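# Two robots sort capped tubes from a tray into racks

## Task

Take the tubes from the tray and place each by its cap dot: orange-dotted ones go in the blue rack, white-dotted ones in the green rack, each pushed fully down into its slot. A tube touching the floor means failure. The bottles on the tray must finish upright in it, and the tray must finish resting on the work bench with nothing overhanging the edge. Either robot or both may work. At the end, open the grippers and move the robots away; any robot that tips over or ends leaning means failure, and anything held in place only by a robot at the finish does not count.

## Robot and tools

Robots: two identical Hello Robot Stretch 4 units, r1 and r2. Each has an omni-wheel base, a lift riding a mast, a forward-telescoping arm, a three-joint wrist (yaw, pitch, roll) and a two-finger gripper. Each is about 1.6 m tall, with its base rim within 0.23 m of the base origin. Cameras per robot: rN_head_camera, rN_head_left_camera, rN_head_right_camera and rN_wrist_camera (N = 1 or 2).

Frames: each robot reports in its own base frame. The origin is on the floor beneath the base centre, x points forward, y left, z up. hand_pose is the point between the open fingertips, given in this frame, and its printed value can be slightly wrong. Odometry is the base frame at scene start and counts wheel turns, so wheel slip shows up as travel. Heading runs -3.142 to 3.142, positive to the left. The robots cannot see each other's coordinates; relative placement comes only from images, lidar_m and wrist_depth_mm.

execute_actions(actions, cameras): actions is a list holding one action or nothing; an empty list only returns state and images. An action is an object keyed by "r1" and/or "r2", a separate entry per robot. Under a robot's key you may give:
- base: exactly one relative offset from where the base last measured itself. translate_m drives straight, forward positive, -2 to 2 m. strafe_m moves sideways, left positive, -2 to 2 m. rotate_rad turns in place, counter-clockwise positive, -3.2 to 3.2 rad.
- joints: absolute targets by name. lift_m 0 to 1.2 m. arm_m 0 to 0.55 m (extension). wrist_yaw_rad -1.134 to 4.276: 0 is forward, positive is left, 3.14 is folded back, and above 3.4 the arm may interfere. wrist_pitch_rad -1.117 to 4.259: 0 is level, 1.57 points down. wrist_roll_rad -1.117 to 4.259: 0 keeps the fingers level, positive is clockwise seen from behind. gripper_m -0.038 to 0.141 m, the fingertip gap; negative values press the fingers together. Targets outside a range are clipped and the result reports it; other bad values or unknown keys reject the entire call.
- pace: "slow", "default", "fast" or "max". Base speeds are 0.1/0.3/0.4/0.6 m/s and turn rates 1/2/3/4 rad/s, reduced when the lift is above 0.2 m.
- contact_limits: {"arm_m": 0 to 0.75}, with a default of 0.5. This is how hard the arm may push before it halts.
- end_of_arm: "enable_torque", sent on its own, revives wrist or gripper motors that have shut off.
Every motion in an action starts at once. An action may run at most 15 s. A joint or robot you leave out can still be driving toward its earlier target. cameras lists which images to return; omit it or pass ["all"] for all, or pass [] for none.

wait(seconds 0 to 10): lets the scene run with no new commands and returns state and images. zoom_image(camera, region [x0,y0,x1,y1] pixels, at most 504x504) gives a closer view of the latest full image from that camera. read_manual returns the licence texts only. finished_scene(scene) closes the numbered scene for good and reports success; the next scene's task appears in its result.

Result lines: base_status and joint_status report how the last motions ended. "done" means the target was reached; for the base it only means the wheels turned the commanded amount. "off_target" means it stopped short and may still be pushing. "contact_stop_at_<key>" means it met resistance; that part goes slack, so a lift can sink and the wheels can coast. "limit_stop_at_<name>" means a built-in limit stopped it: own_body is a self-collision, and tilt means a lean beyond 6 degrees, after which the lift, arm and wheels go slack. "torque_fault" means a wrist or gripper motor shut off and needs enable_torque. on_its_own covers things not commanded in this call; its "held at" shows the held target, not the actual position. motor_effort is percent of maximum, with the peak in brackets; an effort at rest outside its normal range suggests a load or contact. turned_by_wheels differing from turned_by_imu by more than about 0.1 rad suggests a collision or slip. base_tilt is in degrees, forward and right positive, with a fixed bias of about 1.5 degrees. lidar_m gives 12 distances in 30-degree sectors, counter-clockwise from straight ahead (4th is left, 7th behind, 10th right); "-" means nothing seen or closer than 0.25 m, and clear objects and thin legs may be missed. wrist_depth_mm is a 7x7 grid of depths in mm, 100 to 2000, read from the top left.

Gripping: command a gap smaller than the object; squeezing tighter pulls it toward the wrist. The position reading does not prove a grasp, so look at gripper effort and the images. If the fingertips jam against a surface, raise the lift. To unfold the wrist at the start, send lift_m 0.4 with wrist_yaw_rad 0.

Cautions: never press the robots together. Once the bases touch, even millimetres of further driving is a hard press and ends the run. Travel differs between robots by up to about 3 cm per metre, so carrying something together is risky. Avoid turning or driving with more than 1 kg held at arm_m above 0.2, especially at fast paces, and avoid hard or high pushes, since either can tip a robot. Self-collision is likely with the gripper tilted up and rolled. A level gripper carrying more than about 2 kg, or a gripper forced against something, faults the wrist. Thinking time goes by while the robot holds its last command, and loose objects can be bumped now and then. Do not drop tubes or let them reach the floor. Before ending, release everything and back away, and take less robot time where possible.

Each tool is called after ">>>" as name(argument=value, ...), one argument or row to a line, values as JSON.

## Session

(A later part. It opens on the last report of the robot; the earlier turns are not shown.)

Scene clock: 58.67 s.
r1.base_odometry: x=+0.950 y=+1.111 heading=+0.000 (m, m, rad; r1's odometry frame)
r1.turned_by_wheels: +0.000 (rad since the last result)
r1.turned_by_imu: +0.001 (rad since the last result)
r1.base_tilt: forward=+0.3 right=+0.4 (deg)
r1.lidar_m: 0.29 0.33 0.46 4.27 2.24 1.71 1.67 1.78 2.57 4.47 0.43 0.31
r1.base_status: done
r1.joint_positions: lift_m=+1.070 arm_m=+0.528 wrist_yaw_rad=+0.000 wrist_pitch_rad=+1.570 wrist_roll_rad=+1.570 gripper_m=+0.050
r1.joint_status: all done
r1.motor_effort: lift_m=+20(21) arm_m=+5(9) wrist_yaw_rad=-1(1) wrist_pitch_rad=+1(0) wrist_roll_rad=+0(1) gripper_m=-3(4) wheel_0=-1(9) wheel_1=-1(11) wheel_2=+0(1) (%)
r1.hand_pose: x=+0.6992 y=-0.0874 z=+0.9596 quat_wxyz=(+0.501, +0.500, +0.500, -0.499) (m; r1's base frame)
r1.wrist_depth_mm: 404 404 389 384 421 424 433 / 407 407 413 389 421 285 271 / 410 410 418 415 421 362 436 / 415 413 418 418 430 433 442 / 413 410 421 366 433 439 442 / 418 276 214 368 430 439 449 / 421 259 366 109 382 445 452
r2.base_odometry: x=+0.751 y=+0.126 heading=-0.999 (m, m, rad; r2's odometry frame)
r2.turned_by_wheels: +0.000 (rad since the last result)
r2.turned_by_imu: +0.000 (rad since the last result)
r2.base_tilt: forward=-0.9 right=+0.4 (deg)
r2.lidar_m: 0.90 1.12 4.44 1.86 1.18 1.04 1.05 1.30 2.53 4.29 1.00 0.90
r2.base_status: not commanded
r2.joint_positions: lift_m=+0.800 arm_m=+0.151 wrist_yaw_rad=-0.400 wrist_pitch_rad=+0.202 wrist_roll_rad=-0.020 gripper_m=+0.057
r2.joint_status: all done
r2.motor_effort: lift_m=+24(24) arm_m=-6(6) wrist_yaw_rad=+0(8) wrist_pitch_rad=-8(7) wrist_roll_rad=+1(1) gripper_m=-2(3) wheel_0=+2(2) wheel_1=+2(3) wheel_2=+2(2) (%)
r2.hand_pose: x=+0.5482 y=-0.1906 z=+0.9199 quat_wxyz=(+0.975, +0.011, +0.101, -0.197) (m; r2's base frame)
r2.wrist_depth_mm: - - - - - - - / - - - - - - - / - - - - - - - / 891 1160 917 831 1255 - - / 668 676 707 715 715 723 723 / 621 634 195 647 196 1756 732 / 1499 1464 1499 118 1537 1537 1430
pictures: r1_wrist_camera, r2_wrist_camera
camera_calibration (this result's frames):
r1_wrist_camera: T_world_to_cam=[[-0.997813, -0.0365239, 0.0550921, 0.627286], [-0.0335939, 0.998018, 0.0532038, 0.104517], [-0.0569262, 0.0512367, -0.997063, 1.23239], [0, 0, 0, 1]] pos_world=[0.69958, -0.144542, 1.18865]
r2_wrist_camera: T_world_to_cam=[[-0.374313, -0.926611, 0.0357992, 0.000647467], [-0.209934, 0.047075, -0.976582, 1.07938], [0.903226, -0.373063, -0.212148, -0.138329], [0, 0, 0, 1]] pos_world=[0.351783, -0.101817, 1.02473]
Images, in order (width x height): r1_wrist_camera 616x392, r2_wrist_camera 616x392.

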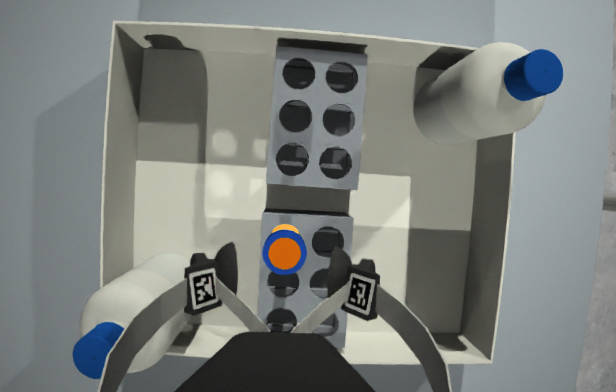

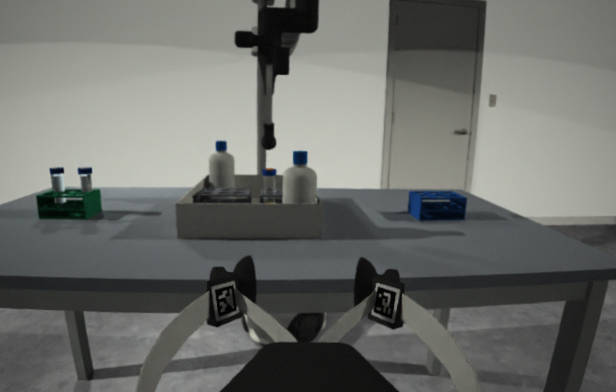

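>>> execute_actions(
  actions=[
    {"r1":{"base":{"strafe_m":0.004},"joints":{"lift_m":0.985},"pace":"fast"}},
  ],
  cameras=["r1_wrist_camera"],
)

>>> execute_actions(
  actions=[
    {"r1":{"joints":{"gripper_m":0.012}}},
  ],
  cameras=[],
)

>>> execute_actions(
  actions=[
    {"r1":{"joints":{"lift_m":1.07}}},
  ],
  cameras=[],
)

>>> execute_actions(
  actions=[
    {"r1":{"base":{"strafe_m":0.47}}},
  ],
  cameras=["r1_wrist_camera","r2_wrist_camera"],
)

Scene clock: 61.37 s.
r1.base_odometry: x=+0.950 y=+1.115 heading=+0.000 (m, m, rad; r1's odometry frame)
r1.turned_by_wheels: +0.000 (rad since the last result)
r1.turned_by_imu: +0.000 (rad since the last result)
r1.base_tilt: forward=+0.4 right=+0.3 (deg)
r1.lidar_m: 0.29 0.32 0.48 4.27 2.22 1.71 1.66 1.79 2.54 4.48 0.43 0.32
r1.base_status: done
r1.joint_positions: lift_m=+0.985 arm_m=+0.528 wrist_yaw_rad=+0.000 wrist_pitch_rad=+1.570 wrist_roll_rad=+1.570 gripper_m=+0.050
r1.joint_status: all done
r1.motor_effort: lift_m=+16(20) arm_m=+5(5) wrist_yaw_rad=-2(1) wrist_pitch_rad=+1(1) wrist_roll_rad=+3(2) gripper_m=-4(4) wheel_0=+1(5) wheel_1=+0(8) wheel_2=+0(1) (%)
r1.hand_pose: x=+0.6992 y=-0.0874 z=+0.8749 quat_wxyz=(+0.501, +0.500, +0.500, -0.499) (m; r1's base frame)
r1.wrist_depth_mm: 278 322 327 273 307 290 - / 286 325 329 274 336 265 212 / 294 329 334 277 340 343 303 / 300 330 334 336 340 347 303 / 304 332 334 278 343 345 304 / 266 225 216 218 285 349 298 / 193 211 332 109 329 342 298
r2.base_odometry: x=+0.751 y=+0.126 heading=-0.999 (m, m, rad; r2's odometry frame)
r2.turned_by_wheels: +0.000 (rad since the last result)
r2.turned_by_imu: +0.000 (rad since the last result)
r2.base_tilt: forward=-0.8 right=+0.4 (deg)
r2.lidar_m: 0.90 1.11 4.46 1.86 1.17 1.05 1.06 1.32 2.52 4.28 1.02 0.89
r2.base_status: not commanded
r2.joint_positions: lift_m=+0.800 arm_m=+0.151 wrist_yaw_rad=-0.400 wrist_pitch_rad=+0.202 wrist_roll_rad=-0.020 gripper_m=+0.057
r2.joint_status: not commanded
r2.motor_effort: lift_m=+24(24) arm_m=-6(6) wrist_yaw_rad=+2(1) wrist_pitch_rad=-8(7) wrist_roll_rad=+1(1) gripper_m=-3(3) wheel_0=+2(2) wheel_1=+2(2) wheel_2=+2(2) (%)
r2.hand_pose: x=+0.5482 y=-0.1906 z=+0.9199 quat_wxyz=(+0.975, +0.011, +0.101, -0.197) (m; r2's base frame)
r2.wrist_depth_mm: - - - - - - - / - - - - - - - / - - - - - - - / 904 1138 931 809 1182 - - / 668 699 707 715 723 723 723 / 615 621 194 647 196 1756 723 / 1499 1537 1499 118 1537 1499 1430
pictures: r1_wrist_camera
camera_calibration (this result's frames):
r1_wrist_camera: T_world_to_cam=[[-0.997813, -0.036524, 0.0550921, 0.631955], [-0.033594, 0.998018, 0.0532038, 0.109022], [-0.0569262, 0.0512366, -0.997063, 1.14797], [0, 0, 0, 1]] pos_world=[0.699585, -0.144542, 1.10398]
Images, in order (width x height): r1_wrist_camera 616x392.

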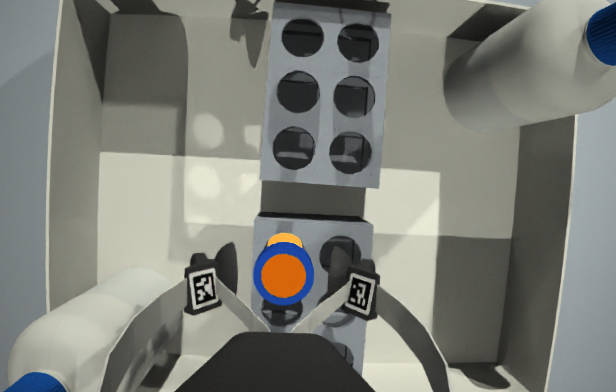

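Scene clock: 62.53 s.
r1.base_odometry: x=+0.950 y=+1.115 heading=+0.000 (m, m, rad; r1's odometry frame)
r1.turned_by_wheels: +0.000 (rad since the last result)
r1.turned_by_imu: +0.000 (rad since the last result)
r1.base_tilt: forward=+0.2 right=+0.2 (deg)
r1.lidar_m: 0.30 0.33 0.48 4.27 2.22 1.73 1.67 1.78 2.54 4.47 0.42 0.32
r1.base_status: not commanded
r1.joint_positions: lift_m=+0.985 arm_m=+0.528 wrist_yaw_rad=+0.000 wrist_pitch_rad=+1.570 wrist_roll_rad=+1.570 gripper_m=+0.012
r1.joint_status: all done
r1.motor_effort: lift_m=+16(16) arm_m=+5(6) wrist_yaw_rad=-2(3) wrist_pitch_rad=+1(1) wrist_roll_rad=+3(2) gripper_m=-15(12) wheel_0=+1(1) wheel_1=+0(0) wheel_2=+0(0) (%)
r1.hand_pose: x=+0.6992 y=-0.0874 z=+0.8749 quat_wxyz=(+0.501, +0.500, +0.500, -0.499) (m; r1's base frame)
r1.wrist_depth_mm: 279 324 325 274 307 289 - / 287 325 329 274 336 265 213 / 291 325 330 277 340 342 304 / 298 329 330 336 340 345 303 / 303 332 332 277 345 349 306 / 267 230 210 219 192 349 297 / 193 216 332 108 327 336 300
r2.base_odometry: x=+0.751 y=+0.126 heading=-0.999 (m, m, rad; r2's odometry frame)
r2.turned_by_wheels: +0.000 (rad since the last result)
r2.turned_by_imu: +0.000 (rad since the last result)
r2.base_tilt: forward=-0.9 right=+0.4 (deg)
r2.lidar_m: 0.89 1.11 4.45 1.87 1.15 1.05 1.07 1.30 2.51 4.27 1.00 0.89
r2.base_status: not commanded
r2.joint_positions: lift_m=+0.800 arm_m=+0.151 wrist_yaw_rad=-0.400 wrist_pitch_rad=+0.202 wrist_roll_rad=-0.020 gripper_m=+0.057
r2.joint_status: not commanded
r2.motor_effort: lift_m=+24(24) arm_m=-6(6) wrist_yaw_rad=+3(1) wrist_pitch_rad=-7(8) wrist_roll_rad=+2(2) gripper_m=-5(3) wheel_0=+2(2) wheel_1=+2(2) wheel_2=+2(1) (%)
r2.hand_pose: x=+0.5482 y=-0.1906 z=+0.9199 quat_wxyz=(+0.975, +0.011, +0.101, -0.197) (m; r2's base frame)
r2.wrist_depth_mm: - - - - - - - / - - - - - - - / - - - - - - - / 891 1160 917 809 1229 - - / 661 683 699 723 723 732 715 / 621 621 195 647 195 1808 723 / 1537 1464 1576 117 1499 1537 1464
pictures: none
No camera images: the call's "cameras" was empty. Leave "cameras" out to get every camera's image.

Scene clock: 63.87 s.
r1.base_odometry: x=+0.950 y=+1.115 heading=+0.000 (m, m, rad; r1's odometry frame)
r1.turned_by_wheels: +0.000 (rad since the last result)
r1.turned_by_imu: +0.000 (rad since the last result)
r1.base_tilt: forward=+0.4 right=+0.4 (deg)
r1.lidar_m: 0.31 0.32 0.45 4.27 2.22 1.72 1.66 1.77 2.57 4.49 0.44 0.31
r1.base_status: not commanded
r1.joint_positions: lift_m=+1.070 arm_m=+0.528 wrist_yaw_rad=+0.000 wrist_pitch_rad=+1.570 wrist_roll_rad=+1.570 gripper_m=+0.012
r1.joint_status: all done
r1.motor_effort: lift_m=+21(23) arm_m=+5(6) wrist_yaw_rad=-1(3) wrist_pitch_rad=+1(1) wrist_roll_rad=+3(3) gripper_m=-15(14) wheel_0=+1(1) wheel_1=+0(0) wheel_2=+0(0) (%)
r1.hand_pose: x=+0.6992 y=-0.0874 z=+0.9595 quat_wxyz=(+0.501, +0.500, +0.500, -0.499) (m; r1's base frame)
r1.wrist_depth_mm: 402 387 397 368 410 424 430 / 407 404 413 387 421 285 359 / 404 410 415 392 421 392 439 / 410 413 418 413 427 430 442 / 415 399 418 298 433 433 442 / 418 274 210 219 193 436 452 / 421 281 373 109 402 449 452
r2.base_odometry: x=+0.751 y=+0.126 heading=-0.999 (m, m, rad; r2's odometry frame)
r2.turned_by_wheels: +0.000 (rad since the last result)
r2.turned_by_imu: +0.000 (rad since the last result)
r2.base_tilt: forward=-0.8 right=+0.4 (deg)
r2.lidar_m: 0.91 1.11 4.45 1.84 1.18 1.05 1.06 1.27 2.53 4.30 1.01 0.89
r2.base_status: not commanded
r2.joint_positions: lift_m=+0.800 arm_m=+0.151 wrist_yaw_rad=-0.400 wrist_pitch_rad=+0.202 wrist_roll_rad=-0.020 gripper_m=+0.057
r2.joint_status: not commanded
r2.motor_effort: lift_m=+24(24) arm_m=-6(6) wrist_yaw_rad=+0(2) wrist_pitch_rad=-8(7) wrist_roll_rad=+1(4) gripper_m=-4(5) wheel_0=+2(3) wheel_1=+3(2) wheel_2=+2(1) (%)
r2.hand_pose: x=+0.5482 y=-0.1906 z=+0.9199 quat_wxyz=(+0.975, +0.011, +0.101, -0.197) (m; r2's base frame)
r2.wrist_depth_mm: - - - - - - - / - - - - - - - / - - - - - - - / 878 1160 904 809 1229 - - / 668 691 699 715 723 723 723 / 621 627 194 654 196 1756 723 / 1464 1499 1537 118 1576 1537 1464
pictures: none
No camera images: the call's "cameras" was empty. Leave "cameras" out to get every camera's image.

Scene clock: 66.77 s.
r1.base_odometry: x=+0.950 y=+1.585 heading=+0.000 (m, m, rad; r1's odometry frame)
r1.turned_by_wheels: +0.000 (rad since the last result)
r1.turned_by_imu: +0.001 (rad since the last result)
r1.base_tilt: forward=+0.3 right=+0.4 (deg)
r1.lidar_m: 0.31 0.33 3.88 3.80 2.22 1.68 1.63 1.76 2.51 1.11 0.47 0.33
r1.base_status: done
r1.joint_positions: lift_m=+1.070 arm_m=+0.528 wrist_yaw_rad=+0.000 wrist_pitch_rad=+1.570 wrist_roll_rad=+1.570 gripper_m=+0.012
r1.joint_status: not commanded
r1.motor_effort: lift_m=+20(21) arm_m=+5(6) wrist_yaw_rad=-2(3) wrist_pitch_rad=+1(0) wrist_roll_rad=+1(2) gripper_m=-14(15) wheel_0=+2(8) wheel_1=-2(7) wheel_2=+0(0) (%)
r1.hand_pose: x=+0.6992 y=-0.0874 z=+0.9596 quat_wxyz=(+0.501, +0.500, +0.500, -0.499) (m; r1's base frame)
r1.wrist_depth_mm: 404 407 410 415 424 421 430 / 404 413 413 418 424 433 433 / 407 413 415 418 430 433 442 / 413 415 421 418 430 439 442 / 415 421 368 297 433 439 445 / 418 421 210 220 193 442 449 / 421 424 430 109 439 445 455
r2.base_odometry: x=+0.751 y=+0.126 heading=-0.999 (m, m, rad; r2's odometry frame)
r2.turned_by_wheels: +0.000 (rad since the last result)
r2.turned_by_imu: +0.000 (rad since the last result)
r2.base_tilt: forward=-0.8 right=+0.3 (deg)
r2.lidar_m: 0.89 1.11 4.44 1.85 1.18 1.05 1.06 1.30 2.54 4.27 1.01 0.90
r2.base_status: not commanded
r2.joint_positions: lift_m=+0.800 arm_m=+0.151 wrist_yaw_rad=-0.400 wrist_pitch_rad=+0.202 wrist_roll_rad=-0.020 gripper_m=+0.057
r2.joint_status: not commanded
r2.motor_effort: lift_m=+24(24) arm_m=-6(6) wrist_yaw_rad=+1(1) wrist_pitch_rad=-8(9) wrist_roll_rad=+3(1) gripper_m=-5(5) wheel_0=+2(2) wheel_1=+2(2) wheel_2=+2(2) (%)
r2.hand_pose: x=+0.5482 y=-0.1906 z=+0.9199 quat_wxyz=(+0.975, +0.011, +0.101, -0.197) (m; r2's base frame)
r2.wrist_depth_mm: - - - - 1618 931 - / - - - - - - - / - - - - - - - / 878 1182 904 809 1229 - - / 676 691 707 715 723 723 723 / 609 627 195 647 195 1808 723 / 1499 1430 1537 118 1499 1499 1430
pictures: r1_wrist_camera, r2_wrist_camera
camera_calibration (this result's frames):
r1_wrist_camera: T_world_to_cam=[[-0.997813, -0.0365241, 0.0550921, 0.627299], [-0.0335941, 0.998018, 0.0532038, 0.104518], [-0.0569262, 0.0512366, -0.997063, 1.23238], [0, 0, 0, 1]] pos_world=[0.699593, -0.144542, 1.18864]
r2_wrist_camera: T_world_to_cam=[[-0.374313, -0.926611, 0.0357992, 0.000647452], [-0.209934, 0.047075, -0.976582, 1.07938], [0.903226, -0.373063, -0.212148, -0.138329], [0, 0, 0, 1]] pos_world=[0.351783, -0.101817, 1.02473]
Images, in order (width x height): r1_wrist_camera 616x392, r2_wrist_camera 616x392.

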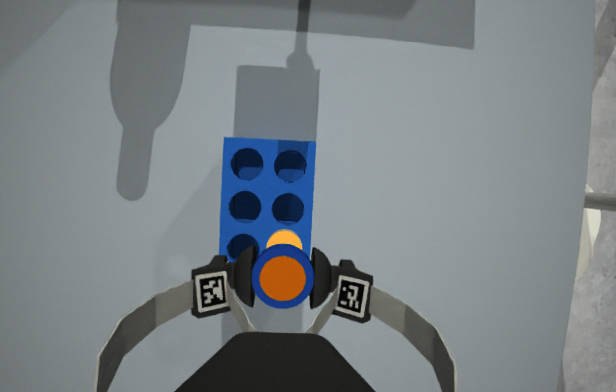

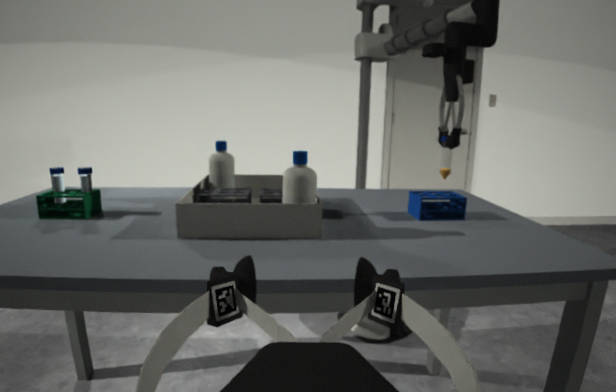

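>>> execute_actions(
  actions=[
    {"r1":{"base":{"strafe_m":0.015},"joints":{"arm_m":0.525,"lift_m":1.015},"pace":"slow"}},
  ],
  cameras=["r1_wrist_camera","r2_wrist_camera"],
)

Scene clock: 68.77 s.
r1.base_odometry: x=+0.950 y=+1.600 heading=+0.000 (m, m, rad; r1's odometry frame)
r1.turned_by_wheels: +0.000 (rad since the last result)
r1.turned_by_imu: +0.000 (rad since the last result)
r1.base_tilt: forward=+0.2 right=+0.2 (deg)
r1.lidar_m: 0.33 0.36 3.89 3.78 2.19 1.68 1.65 1.74 2.49 1.11 0.48 0.34
r1.base_status: done
r1.joint_positions: lift_m=+1.015 arm_m=+0.526 wrist_yaw_rad=+0.000 wrist_pitch_rad=+1.570 wrist_roll_rad=+1.570 gripper_m=+0.012
r1.joint_status: all done
r1.motor_effort: lift_m=+16(20) arm_m=-5(3) wrist_yaw_rad=-2(2) wrist_pitch_rad=+0(0) wrist_roll_rad=+2(3) gripper_m=-14(15) wheel_0=+0(2) wheel_1=-1(2) wheel_2=+0(1) (%)
r1.hand_pose: x=+0.6971 y=-0.0874 z=+0.9050 quat_wxyz=(+0.501, +0.500, +0.500, -0.499) (m; r1's base frame)
r1.wrist_depth_mm: 349 351 357 362 368 375 377 / 353 355 359 362 368 375 379 / 357 359 359 364 370 375 379 / 357 362 340 366 375 377 382 / 362 364 310 300 377 379 387 / 364 364 208 219 193 387 392 / 368 370 375 108 382 392 392
r2.base_odometry: x=+0.751 y=+0.126 heading=-0.999 (m, m, rad; r2's odometry frame)
r2.turned_by_wheels: +0.000 (rad since the last result)
r2.turned_by_imu: +0.000 (rad since the last result)
r2.base_tilt: forward=-0.9 right=+0.4 (deg)
r2.lidar_m: 0.90 1.12 4.44 1.86 1.19 1.05 1.06 1.31 2.54 4.27 1.00 0.89
r2.base_status: not commanded
r2.joint_positions: lift_m=+0.800 arm_m=+0.151 wrist_yaw_rad=-0.400 wrist_pitch_rad=+0.202 wrist_roll_rad=-0.020 gripper_m=+0.057
r2.joint_status: not commanded
r2.motor_effort: lift_m=+24(24) arm_m=-6(6) wrist_yaw_rad=+1(0) wrist_pitch_rad=-7(7) wrist_roll_rad=+2(3) gripper_m=-6(4) wheel_0=+2(2) wheel_1=+2(2) wheel_2=+2(2) (%)
r2.hand_pose: x=+0.5482 y=-0.1906 z=+0.9199 quat_wxyz=(+0.975, +0.011, +0.101, -0.197) (m; r2's base frame)
r2.wrist_depth_mm: - - - - - 1078 - / - - - - - - - / - - - - - - - / 878 1160 917 798 1229 - - / 668 683 707 715 723 732 715 / 621 627 195 640 195 1756 723 / 1499 1464 1537 118 1537 1499 1464
pictures: r1_wrist_camera, r2_wrist_camera
camera_calibration (this result's frames):
r1_wrist_camera: T_world_to_cam=[[-0.997813, -0.0365236, 0.0550922, 0.628212], [-0.0335936, 0.998018, 0.0532038, 0.107353], [-0.0569263, 0.0512367, -0.997063, 1.17781], [0, 0, 0, 1]] pos_world=[0.697493, -0.144542, 1.13403]
r2_wrist_camera: T_world_to_cam=[[-0.374313, -0.926611, 0.0357993, 0.000647361], [-0.209934, 0.0470749, -0.976582, 1.07938], [0.903226, -0.373063, -0.212148, -0.138329], [0, 0, 0, 1]] pos_world=[0.351783, -0.101817, 1.02473]
Images, in order (width x height): r1_wrist_camera 616x392, r2_wrist_camera 616x392.

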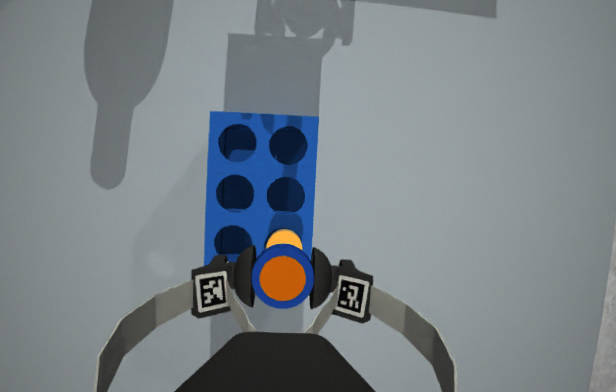

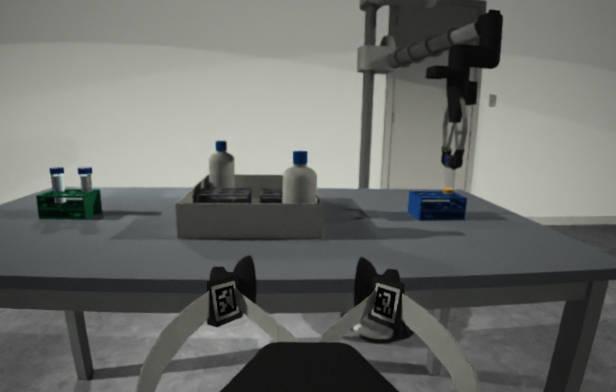

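>>> execute_actions(
  actions=[
    {"r1":{"joints":{"lift_m":0.98},"pace":"slow"}},
  ],
  cameras=[],
)

>>> execute_actions(
  actions=[
    {"r1":{"joints":{"gripper_m":0.05}}},
  ],
  cameras=["r1_wrist_camera"],
)

>>> execute_actions(
  actions=[
    {"r1":{"joints":{"lift_m":1.05},"pace":"fast"}},
  ],
  cameras=[],
)

>>> execute_actions(
  actions=[
    {"r1":{"base":{"translate_m":-0.25},"joints":{"arm_m":0.1},"pace":"fast"}},
  ],
  cameras=["r2_wrist_camera"],
)

Scene clock: 73.77 s.
r1.base_odometry: x=+0.950 y=+1.600 heading=+0.000 (m, m, rad; r1's odometry frame)
r1.turned_by_wheels: +0.000 (rad since the last result)
r1.turned_by_imu: +0.000 (rad since the last result)
r1.base_tilt: forward=+0.2 right=+0.2 (deg)
r1.lidar_m: 0.33 0.35 3.88 3.79 2.20 1.69 1.64 1.75 2.52 1.13 0.47 0.34
r1.base_status: not commanded
r1.joint_positions: lift_m=+0.980 arm_m=+0.526 wrist_yaw_rad=+0.000 wrist_pitch_rad=+1.570 wrist_roll_rad=+1.570 gripper_m=+0.012
r1.joint_status: all done
r1.motor_effort: lift_m=+16(16) arm_m=-5(6) wrist_yaw_rad=-2(2) wrist_pitch_rad=+1(1) wrist_roll_rad=+2(3) gripper_m=-13(15) wheel_0=+0(0) wheel_1=+0(1) wheel_2=+0(0) (%)
r1.hand_pose: x=+0.6971 y=-0.0874 z=+0.8700 quat_wxyz=(+0.501, +0.500, +0.500, -0.499) (m; r1's base frame)
r1.wrist_depth_mm: 317 322 324 329 332 336 340 / 319 322 327 332 334 338 342 / 322 325 325 327 336 340 343 / 324 327 327 330 340 342 349 / 327 329 274 274 343 345 351 / 329 332 210 219 191 349 353 / 334 334 338 109 347 349 355
r2.base_odometry: x=+0.751 y=+0.126 heading=-0.999 (m, m, rad; r2's odometry frame)
r2.turned_by_wheels: +0.000 (rad since the last result)
r2.turned_by_imu: +0.000 (rad since the last result)
r2.base_tilt: forward=-0.9 right=+0.2 (deg)
r2.lidar_m: 0.91 1.10 4.45 1.85 1.17 1.05 1.07 1.29 2.52 4.28 1.01 0.89
r2.base_status: not commanded
r2.joint_positions: lift_m=+0.800 arm_m=+0.151 wrist_yaw_rad=-0.400 wrist_pitch_rad=+0.202 wrist_roll_rad=-0.020 gripper_m=+0.057
r2.joint_status: not commanded
r2.motor_effort: lift_m=+24(24) arm_m=-6(6) wrist_yaw_rad=+0(1) wrist_pitch_rad=-7(8) wrist_roll_rad=+2(1) gripper_m=-4(6) wheel_0=+3(2) wheel_1=+2(2) wheel_2=+1(2) (%)
r2.hand_pose: x=+0.5482 y=-0.1906 z=+0.9199 quat_wxyz=(+0.975, +0.011, +0.101, -0.197) (m; r2's base frame)
r2.wrist_depth_mm: - - - - - - - / - - - - - - - / - - - - - - - / 878 1160 917 809 1229 - - / 668 691 707 715 715 741 732 / 609 627 195 640 196 1756 732 / 1430 1464 1499 118 1537 1537 1430
pictures: none
No camera images: the call's "cameras" was empty. Leave "cameras" out to get every camera's image.

Scene clock: 74.93 s.
r1.base_odometry: x=+0.950 y=+1.600 heading=+0.000 (m, m, rad; r1's odometry frame)
r1.turned_by_wheels: +0.000 (rad since the last result)
r1.turned_by_imu: +0.000 (rad since the last result)
r1.base_tilt: forward=+0.3 right=+0.1 (deg)
r1.lidar_m: 0.33 0.33 3.87 3.78 2.18 1.67 1.64 1.75 2.50 1.13 0.46 0.34
r1.base_status: not commanded
r1.joint_positions: lift_m=+0.980 arm_m=+0.526 wrist_yaw_rad=+0.000 wrist_pitch_rad=+1.570 wrist_roll_rad=+1.570 gripper_m=+0.050
r1.joint_status: all done
r1.motor_effort: lift_m=+16(16) arm_m=-5(5) wrist_yaw_rad=-2(2) wrist_pitch_rad=+1(0) wrist_roll_rad=+2(0) gripper_m=-3(15) wheel_0=+0(0) wheel_1=+0(1) wheel_2=+0(0) (%)
r1.hand_pose: x=+0.6971 y=-0.0874 z=+0.8700 quat_wxyz=(+0.501, +0.500, +0.500, -0.499) (m; r1's base frame)
r1.wrist_depth_mm: 317 320 324 329 334 336 340 / 320 324 327 332 332 338 342 / 322 325 324 329 336 340 342 / 325 327 325 329 338 345 347 / 327 330 270 274 340 347 349 / 329 332 214 216 345 349 351 / 330 334 338 109 349 351 355
r2.base_odometry: x=+0.751 y=+0.126 heading=-0.999 (m, m, rad; r2's odometry frame)
r2.turned_by_wheels: +0.000 (rad since the last result)
r2.turned_by_imu: +0.000 (rad since the last result)
r2.base_tilt: forward=-0.9 right=+0.3 (deg)
r2.lidar_m: 0.89 1.11 4.44 1.86 1.16 1.05 1.06 1.32 2.53 4.29 0.99 0.89
r2.base_status: not commanded
r2.joint_positions: lift_m=+0.800 arm_m=+0.151 wrist_yaw_rad=-0.400 wrist_pitch_rad=+0.202 wrist_roll_rad=-0.020 gripper_m=+0.057
r2.joint_status: not commanded
r2.motor_effort: lift_m=+24(24) arm_m=-6(6) wrist_yaw_rad=+0(0) wrist_pitch_rad=-8(7) wrist_roll_rad=+2(0) gripper_m=-4(3) wheel_0=+2(2) wheel_1=+2(2) wheel_2=+2(1) (%)
r2.hand_pose: x=+0.5482 y=-0.1906 z=+0.9199 quat_wxyz=(+0.975, +0.011, +0.101, -0.197) (m; r2's base frame)
r2.wrist_depth_mm: - - - - - - - / - - - - - - - / - - - - - - - / 878 1138 931 820 1229 1281 - / 668 683 699 715 715 732 732 / 609 621 195 647 196 1808 723 / 1499 1464 1537 118 1499 1499 1430
pictures: r1_wrist_camera
camera_calibration (this result's frames):
r1_wrist_camera: T_world_to_cam=[[-0.997813, -0.0365239, 0.0550921, 0.630131], [-0.0335939, 0.998018, 0.0532038, 0.109215], [-0.0569262, 0.0512367, -0.997063, 1.14292], [0, 0, 0, 1]] pos_world=[0.697483, -0.144542, 1.09903]
Images, in order (width x height): r1_wrist_camera 616x392.

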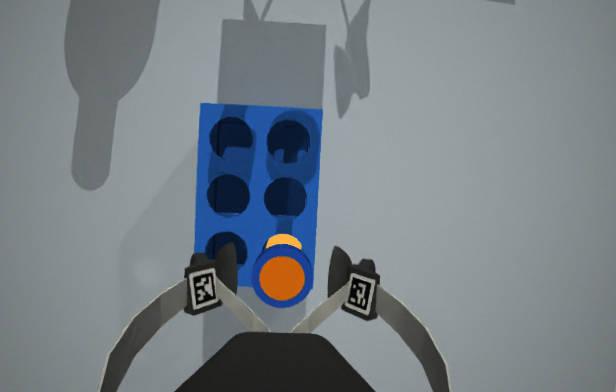

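Scene clock: 75.97 s.
r1.base_odometry: x=+0.950 y=+1.600 heading=+0.000 (m, m, rad; r1's odometry frame)
r1.turned_by_wheels: +0.000 (rad since the last result)
r1.turned_by_imu: +0.000 (rad since the last result)
r1.base_tilt: forward=+0.3 right=+0.2 (deg)
r1.lidar_m: 0.33 0.34 3.87 3.78 2.23 1.68 1.64 1.75 2.50 1.11 0.46 0.35
r1.base_status: not commanded
r1.joint_positions: lift_m=+1.050 arm_m=+0.526 wrist_yaw_rad=+0.000 wrist_pitch_rad=+1.570 wrist_roll_rad=+1.570 gripper_m=+0.050
r1.joint_status: all done
r1.motor_effort: lift_m=+21(23) arm_m=-5(6) wrist_yaw_rad=-2(2) wrist_pitch_rad=+1(1) wrist_roll_rad=+2(4) gripper_m=-4(3) wheel_0=+0(1) wheel_1=-1(0) wheel_2=+0(0) (%)
r1.hand_pose: x=+0.6971 y=-0.0874 z=+0.9395 quat_wxyz=(+0.501, +0.500, +0.500, -0.499) (m; r1's base frame)
r1.wrist_depth_mm: 384 387 394 399 402 404 413 / 384 389 397 402 407 407 415 / 392 394 397 402 407 410 415 / 392 397 397 402 413 413 421 / 397 399 375 349 413 421 421 / 404 399 215 410 415 424 430 / 399 407 407 109 421 427 433
r2.base_odometry: x=+0.751 y=+0.126 heading=-0.999 (m, m, rad; r2's odometry frame)
r2.turned_by_wheels: +0.000 (rad since the last result)
r2.turned_by_imu: +0.000 (rad since the last result)
r2.base_tilt: forward=-0.8 right=+0.4 (deg)
r2.lidar_m: 0.89 1.11 4.45 1.85 1.16 1.03 1.07 1.31 2.53 4.29 1.01 0.90
r2.base_status: not commanded
r2.joint_positions: lift_m=+0.800 arm_m=+0.151 wrist_yaw_rad=-0.400 wrist_pitch_rad=+0.202 wrist_roll_rad=-0.020 gripper_m=+0.057
r2.joint_status: not commanded
r2.motor_effort: lift_m=+24(24) arm_m=-6(6) wrist_yaw_rad=+2(0) wrist_pitch_rad=-7(7) wrist_roll_rad=+3(2) gripper_m=-5(3) wheel_0=+2(3) wheel_1=+2(2) wheel_2=+1(2) (%)
r2.hand_pose: x=+0.5482 y=-0.1906 z=+0.9199 quat_wxyz=(+0.975, +0.011, +0.101, -0.197) (m; r2's base frame)
r2.wrist_depth_mm: - - - - 1661 1042 - / - - - - - - - / - - - - - - - / 891 1138 917 809 1205 - - / 676 683 707 723 732 732 732 / 615 634 195 640 196 1863 715 / 1464 1430 1537 117 1576 1537 1430
pictures: none
No camera images: the call's "cameras" was empty. Leave "cameras" out to get every camera's image.

Scene clock: 78.10 s.
r1.base_odometry: x=+0.700 y=+1.600 heading=+0.000 (m, m, rad; r1's odometry frame)
r1.turned_by_wheels: +0.000 (rad since the last result)
r1.turned_by_imu: +0.001 (rad since the last result)
r1.base_tilt: forward=+0.3 right=+0.2 (deg)
r1.lidar_m: 0.57 3.55 3.89 3.80 1.85 1.42 1.39 1.49 2.13 4.94 0.80 0.62
r1.base_status: done
r1.joint_positions: lift_m=+1.050 arm_m=+0.101 wrist_yaw_rad=+0.000 wrist_pitch_rad=+1.570 wrist_roll_rad=+1.570 gripper_m=+0.050
r1.joint_status: all done
r1.motor_effort: lift_m=+21(21) arm_m=-5(2) wrist_yaw_rad=-1(2) wrist_pitch_rad=+0(0) wrist_roll_rad=+2(4) gripper_m=-4(4) wheel_0=+0(3) wheel_1=+1(3) wheel_2=+0(12) (%)
r1.hand_pose: x=+0.2719 y=-0.0874 z=+0.9395 quat_wxyz=(+0.500, +0.500, +0.500, -0.500) (m; r1's base frame)
r1.wrist_depth_mm: 1138 1118 1160 1182 1205 1229 1205 / 1160 1160 1160 1160 1182 1229 1205 / 1138 1138 1160 1205 1182 1255 1205 / 1160 1160 1182 1205 991 991 1205 / 1160 1138 1182 1205 976 1255 1229 / 647 768 214 1205 991 1229 1255 / 1182 1160 1182 109 1229 1255 1255
r2.base_odometry: x=+0.751 y=+0.126 heading=-0.999 (m, m, rad; r2's odometry frame)
r2.turned_by_wheels: +0.000 (rad since the last result)
r2.turned_by_imu: +0.000 (rad since the last result)
r2.base_tilt: forward=-0.9 right=+0.4 (deg)
r2.lidar_m: 0.90 1.12 4.45 1.86 1.17 1.05 1.06 1.32 2.51 4.28 0.99 0.89
r2.base_status: not commanded
r2.joint_positions: lift_m=+0.800 arm_m=+0.151 wrist_yaw_rad=-0.400 wrist_pitch_rad=+0.202 wrist_roll_rad=-0.020 gripper_m=+0.057
r2.joint_status: not commanded
r2.motor_effort: lift_m=+24(24) arm_m=-6(6) wrist_yaw_rad=-1(0) wrist_pitch_rad=-8(8) wrist_roll_rad=+1(2) gripper_m=-4(5) wheel_0=+2(2) wheel_1=+2(2) wheel_2=+2(1) (%)
r2.hand_pose: x=+0.5482 y=-0.1906 z=+0.9199 quat_wxyz=(+0.975, +0.011, +0.101, -0.197) (m; r2's base frame)
r2.wrist_depth_mm: - - - - - - - / - - - - - - - / - - - - - - - / 904 1182 904 820 1205 - - / 661 691 715 715 715 741 732 / 621 627 195 640 196 1756 732 / 1464 1397 1464 118 1576 1537 1397
pictures: r2_wrist_camera
camera_calibration (this result's frames):
r2_wrist_camera: T_world_to_cam=[[-0.374313, -0.926611, 0.0357991, 0.000647621], [-0.209934, 0.0470751, -0.976582, 1.07938], [0.903226, -0.373063, -0.212148, -0.138329], [0, 0, 0, 1]] pos_world=[0.351783, -0.101817, 1.02473]
Images, in order (width x height): r2_wrist_camera 616x392.

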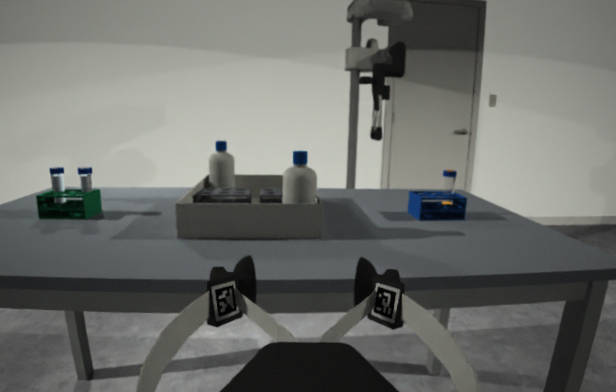

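>>> finished_scene(
  scene=1,
)

The scene is finished: the task was done.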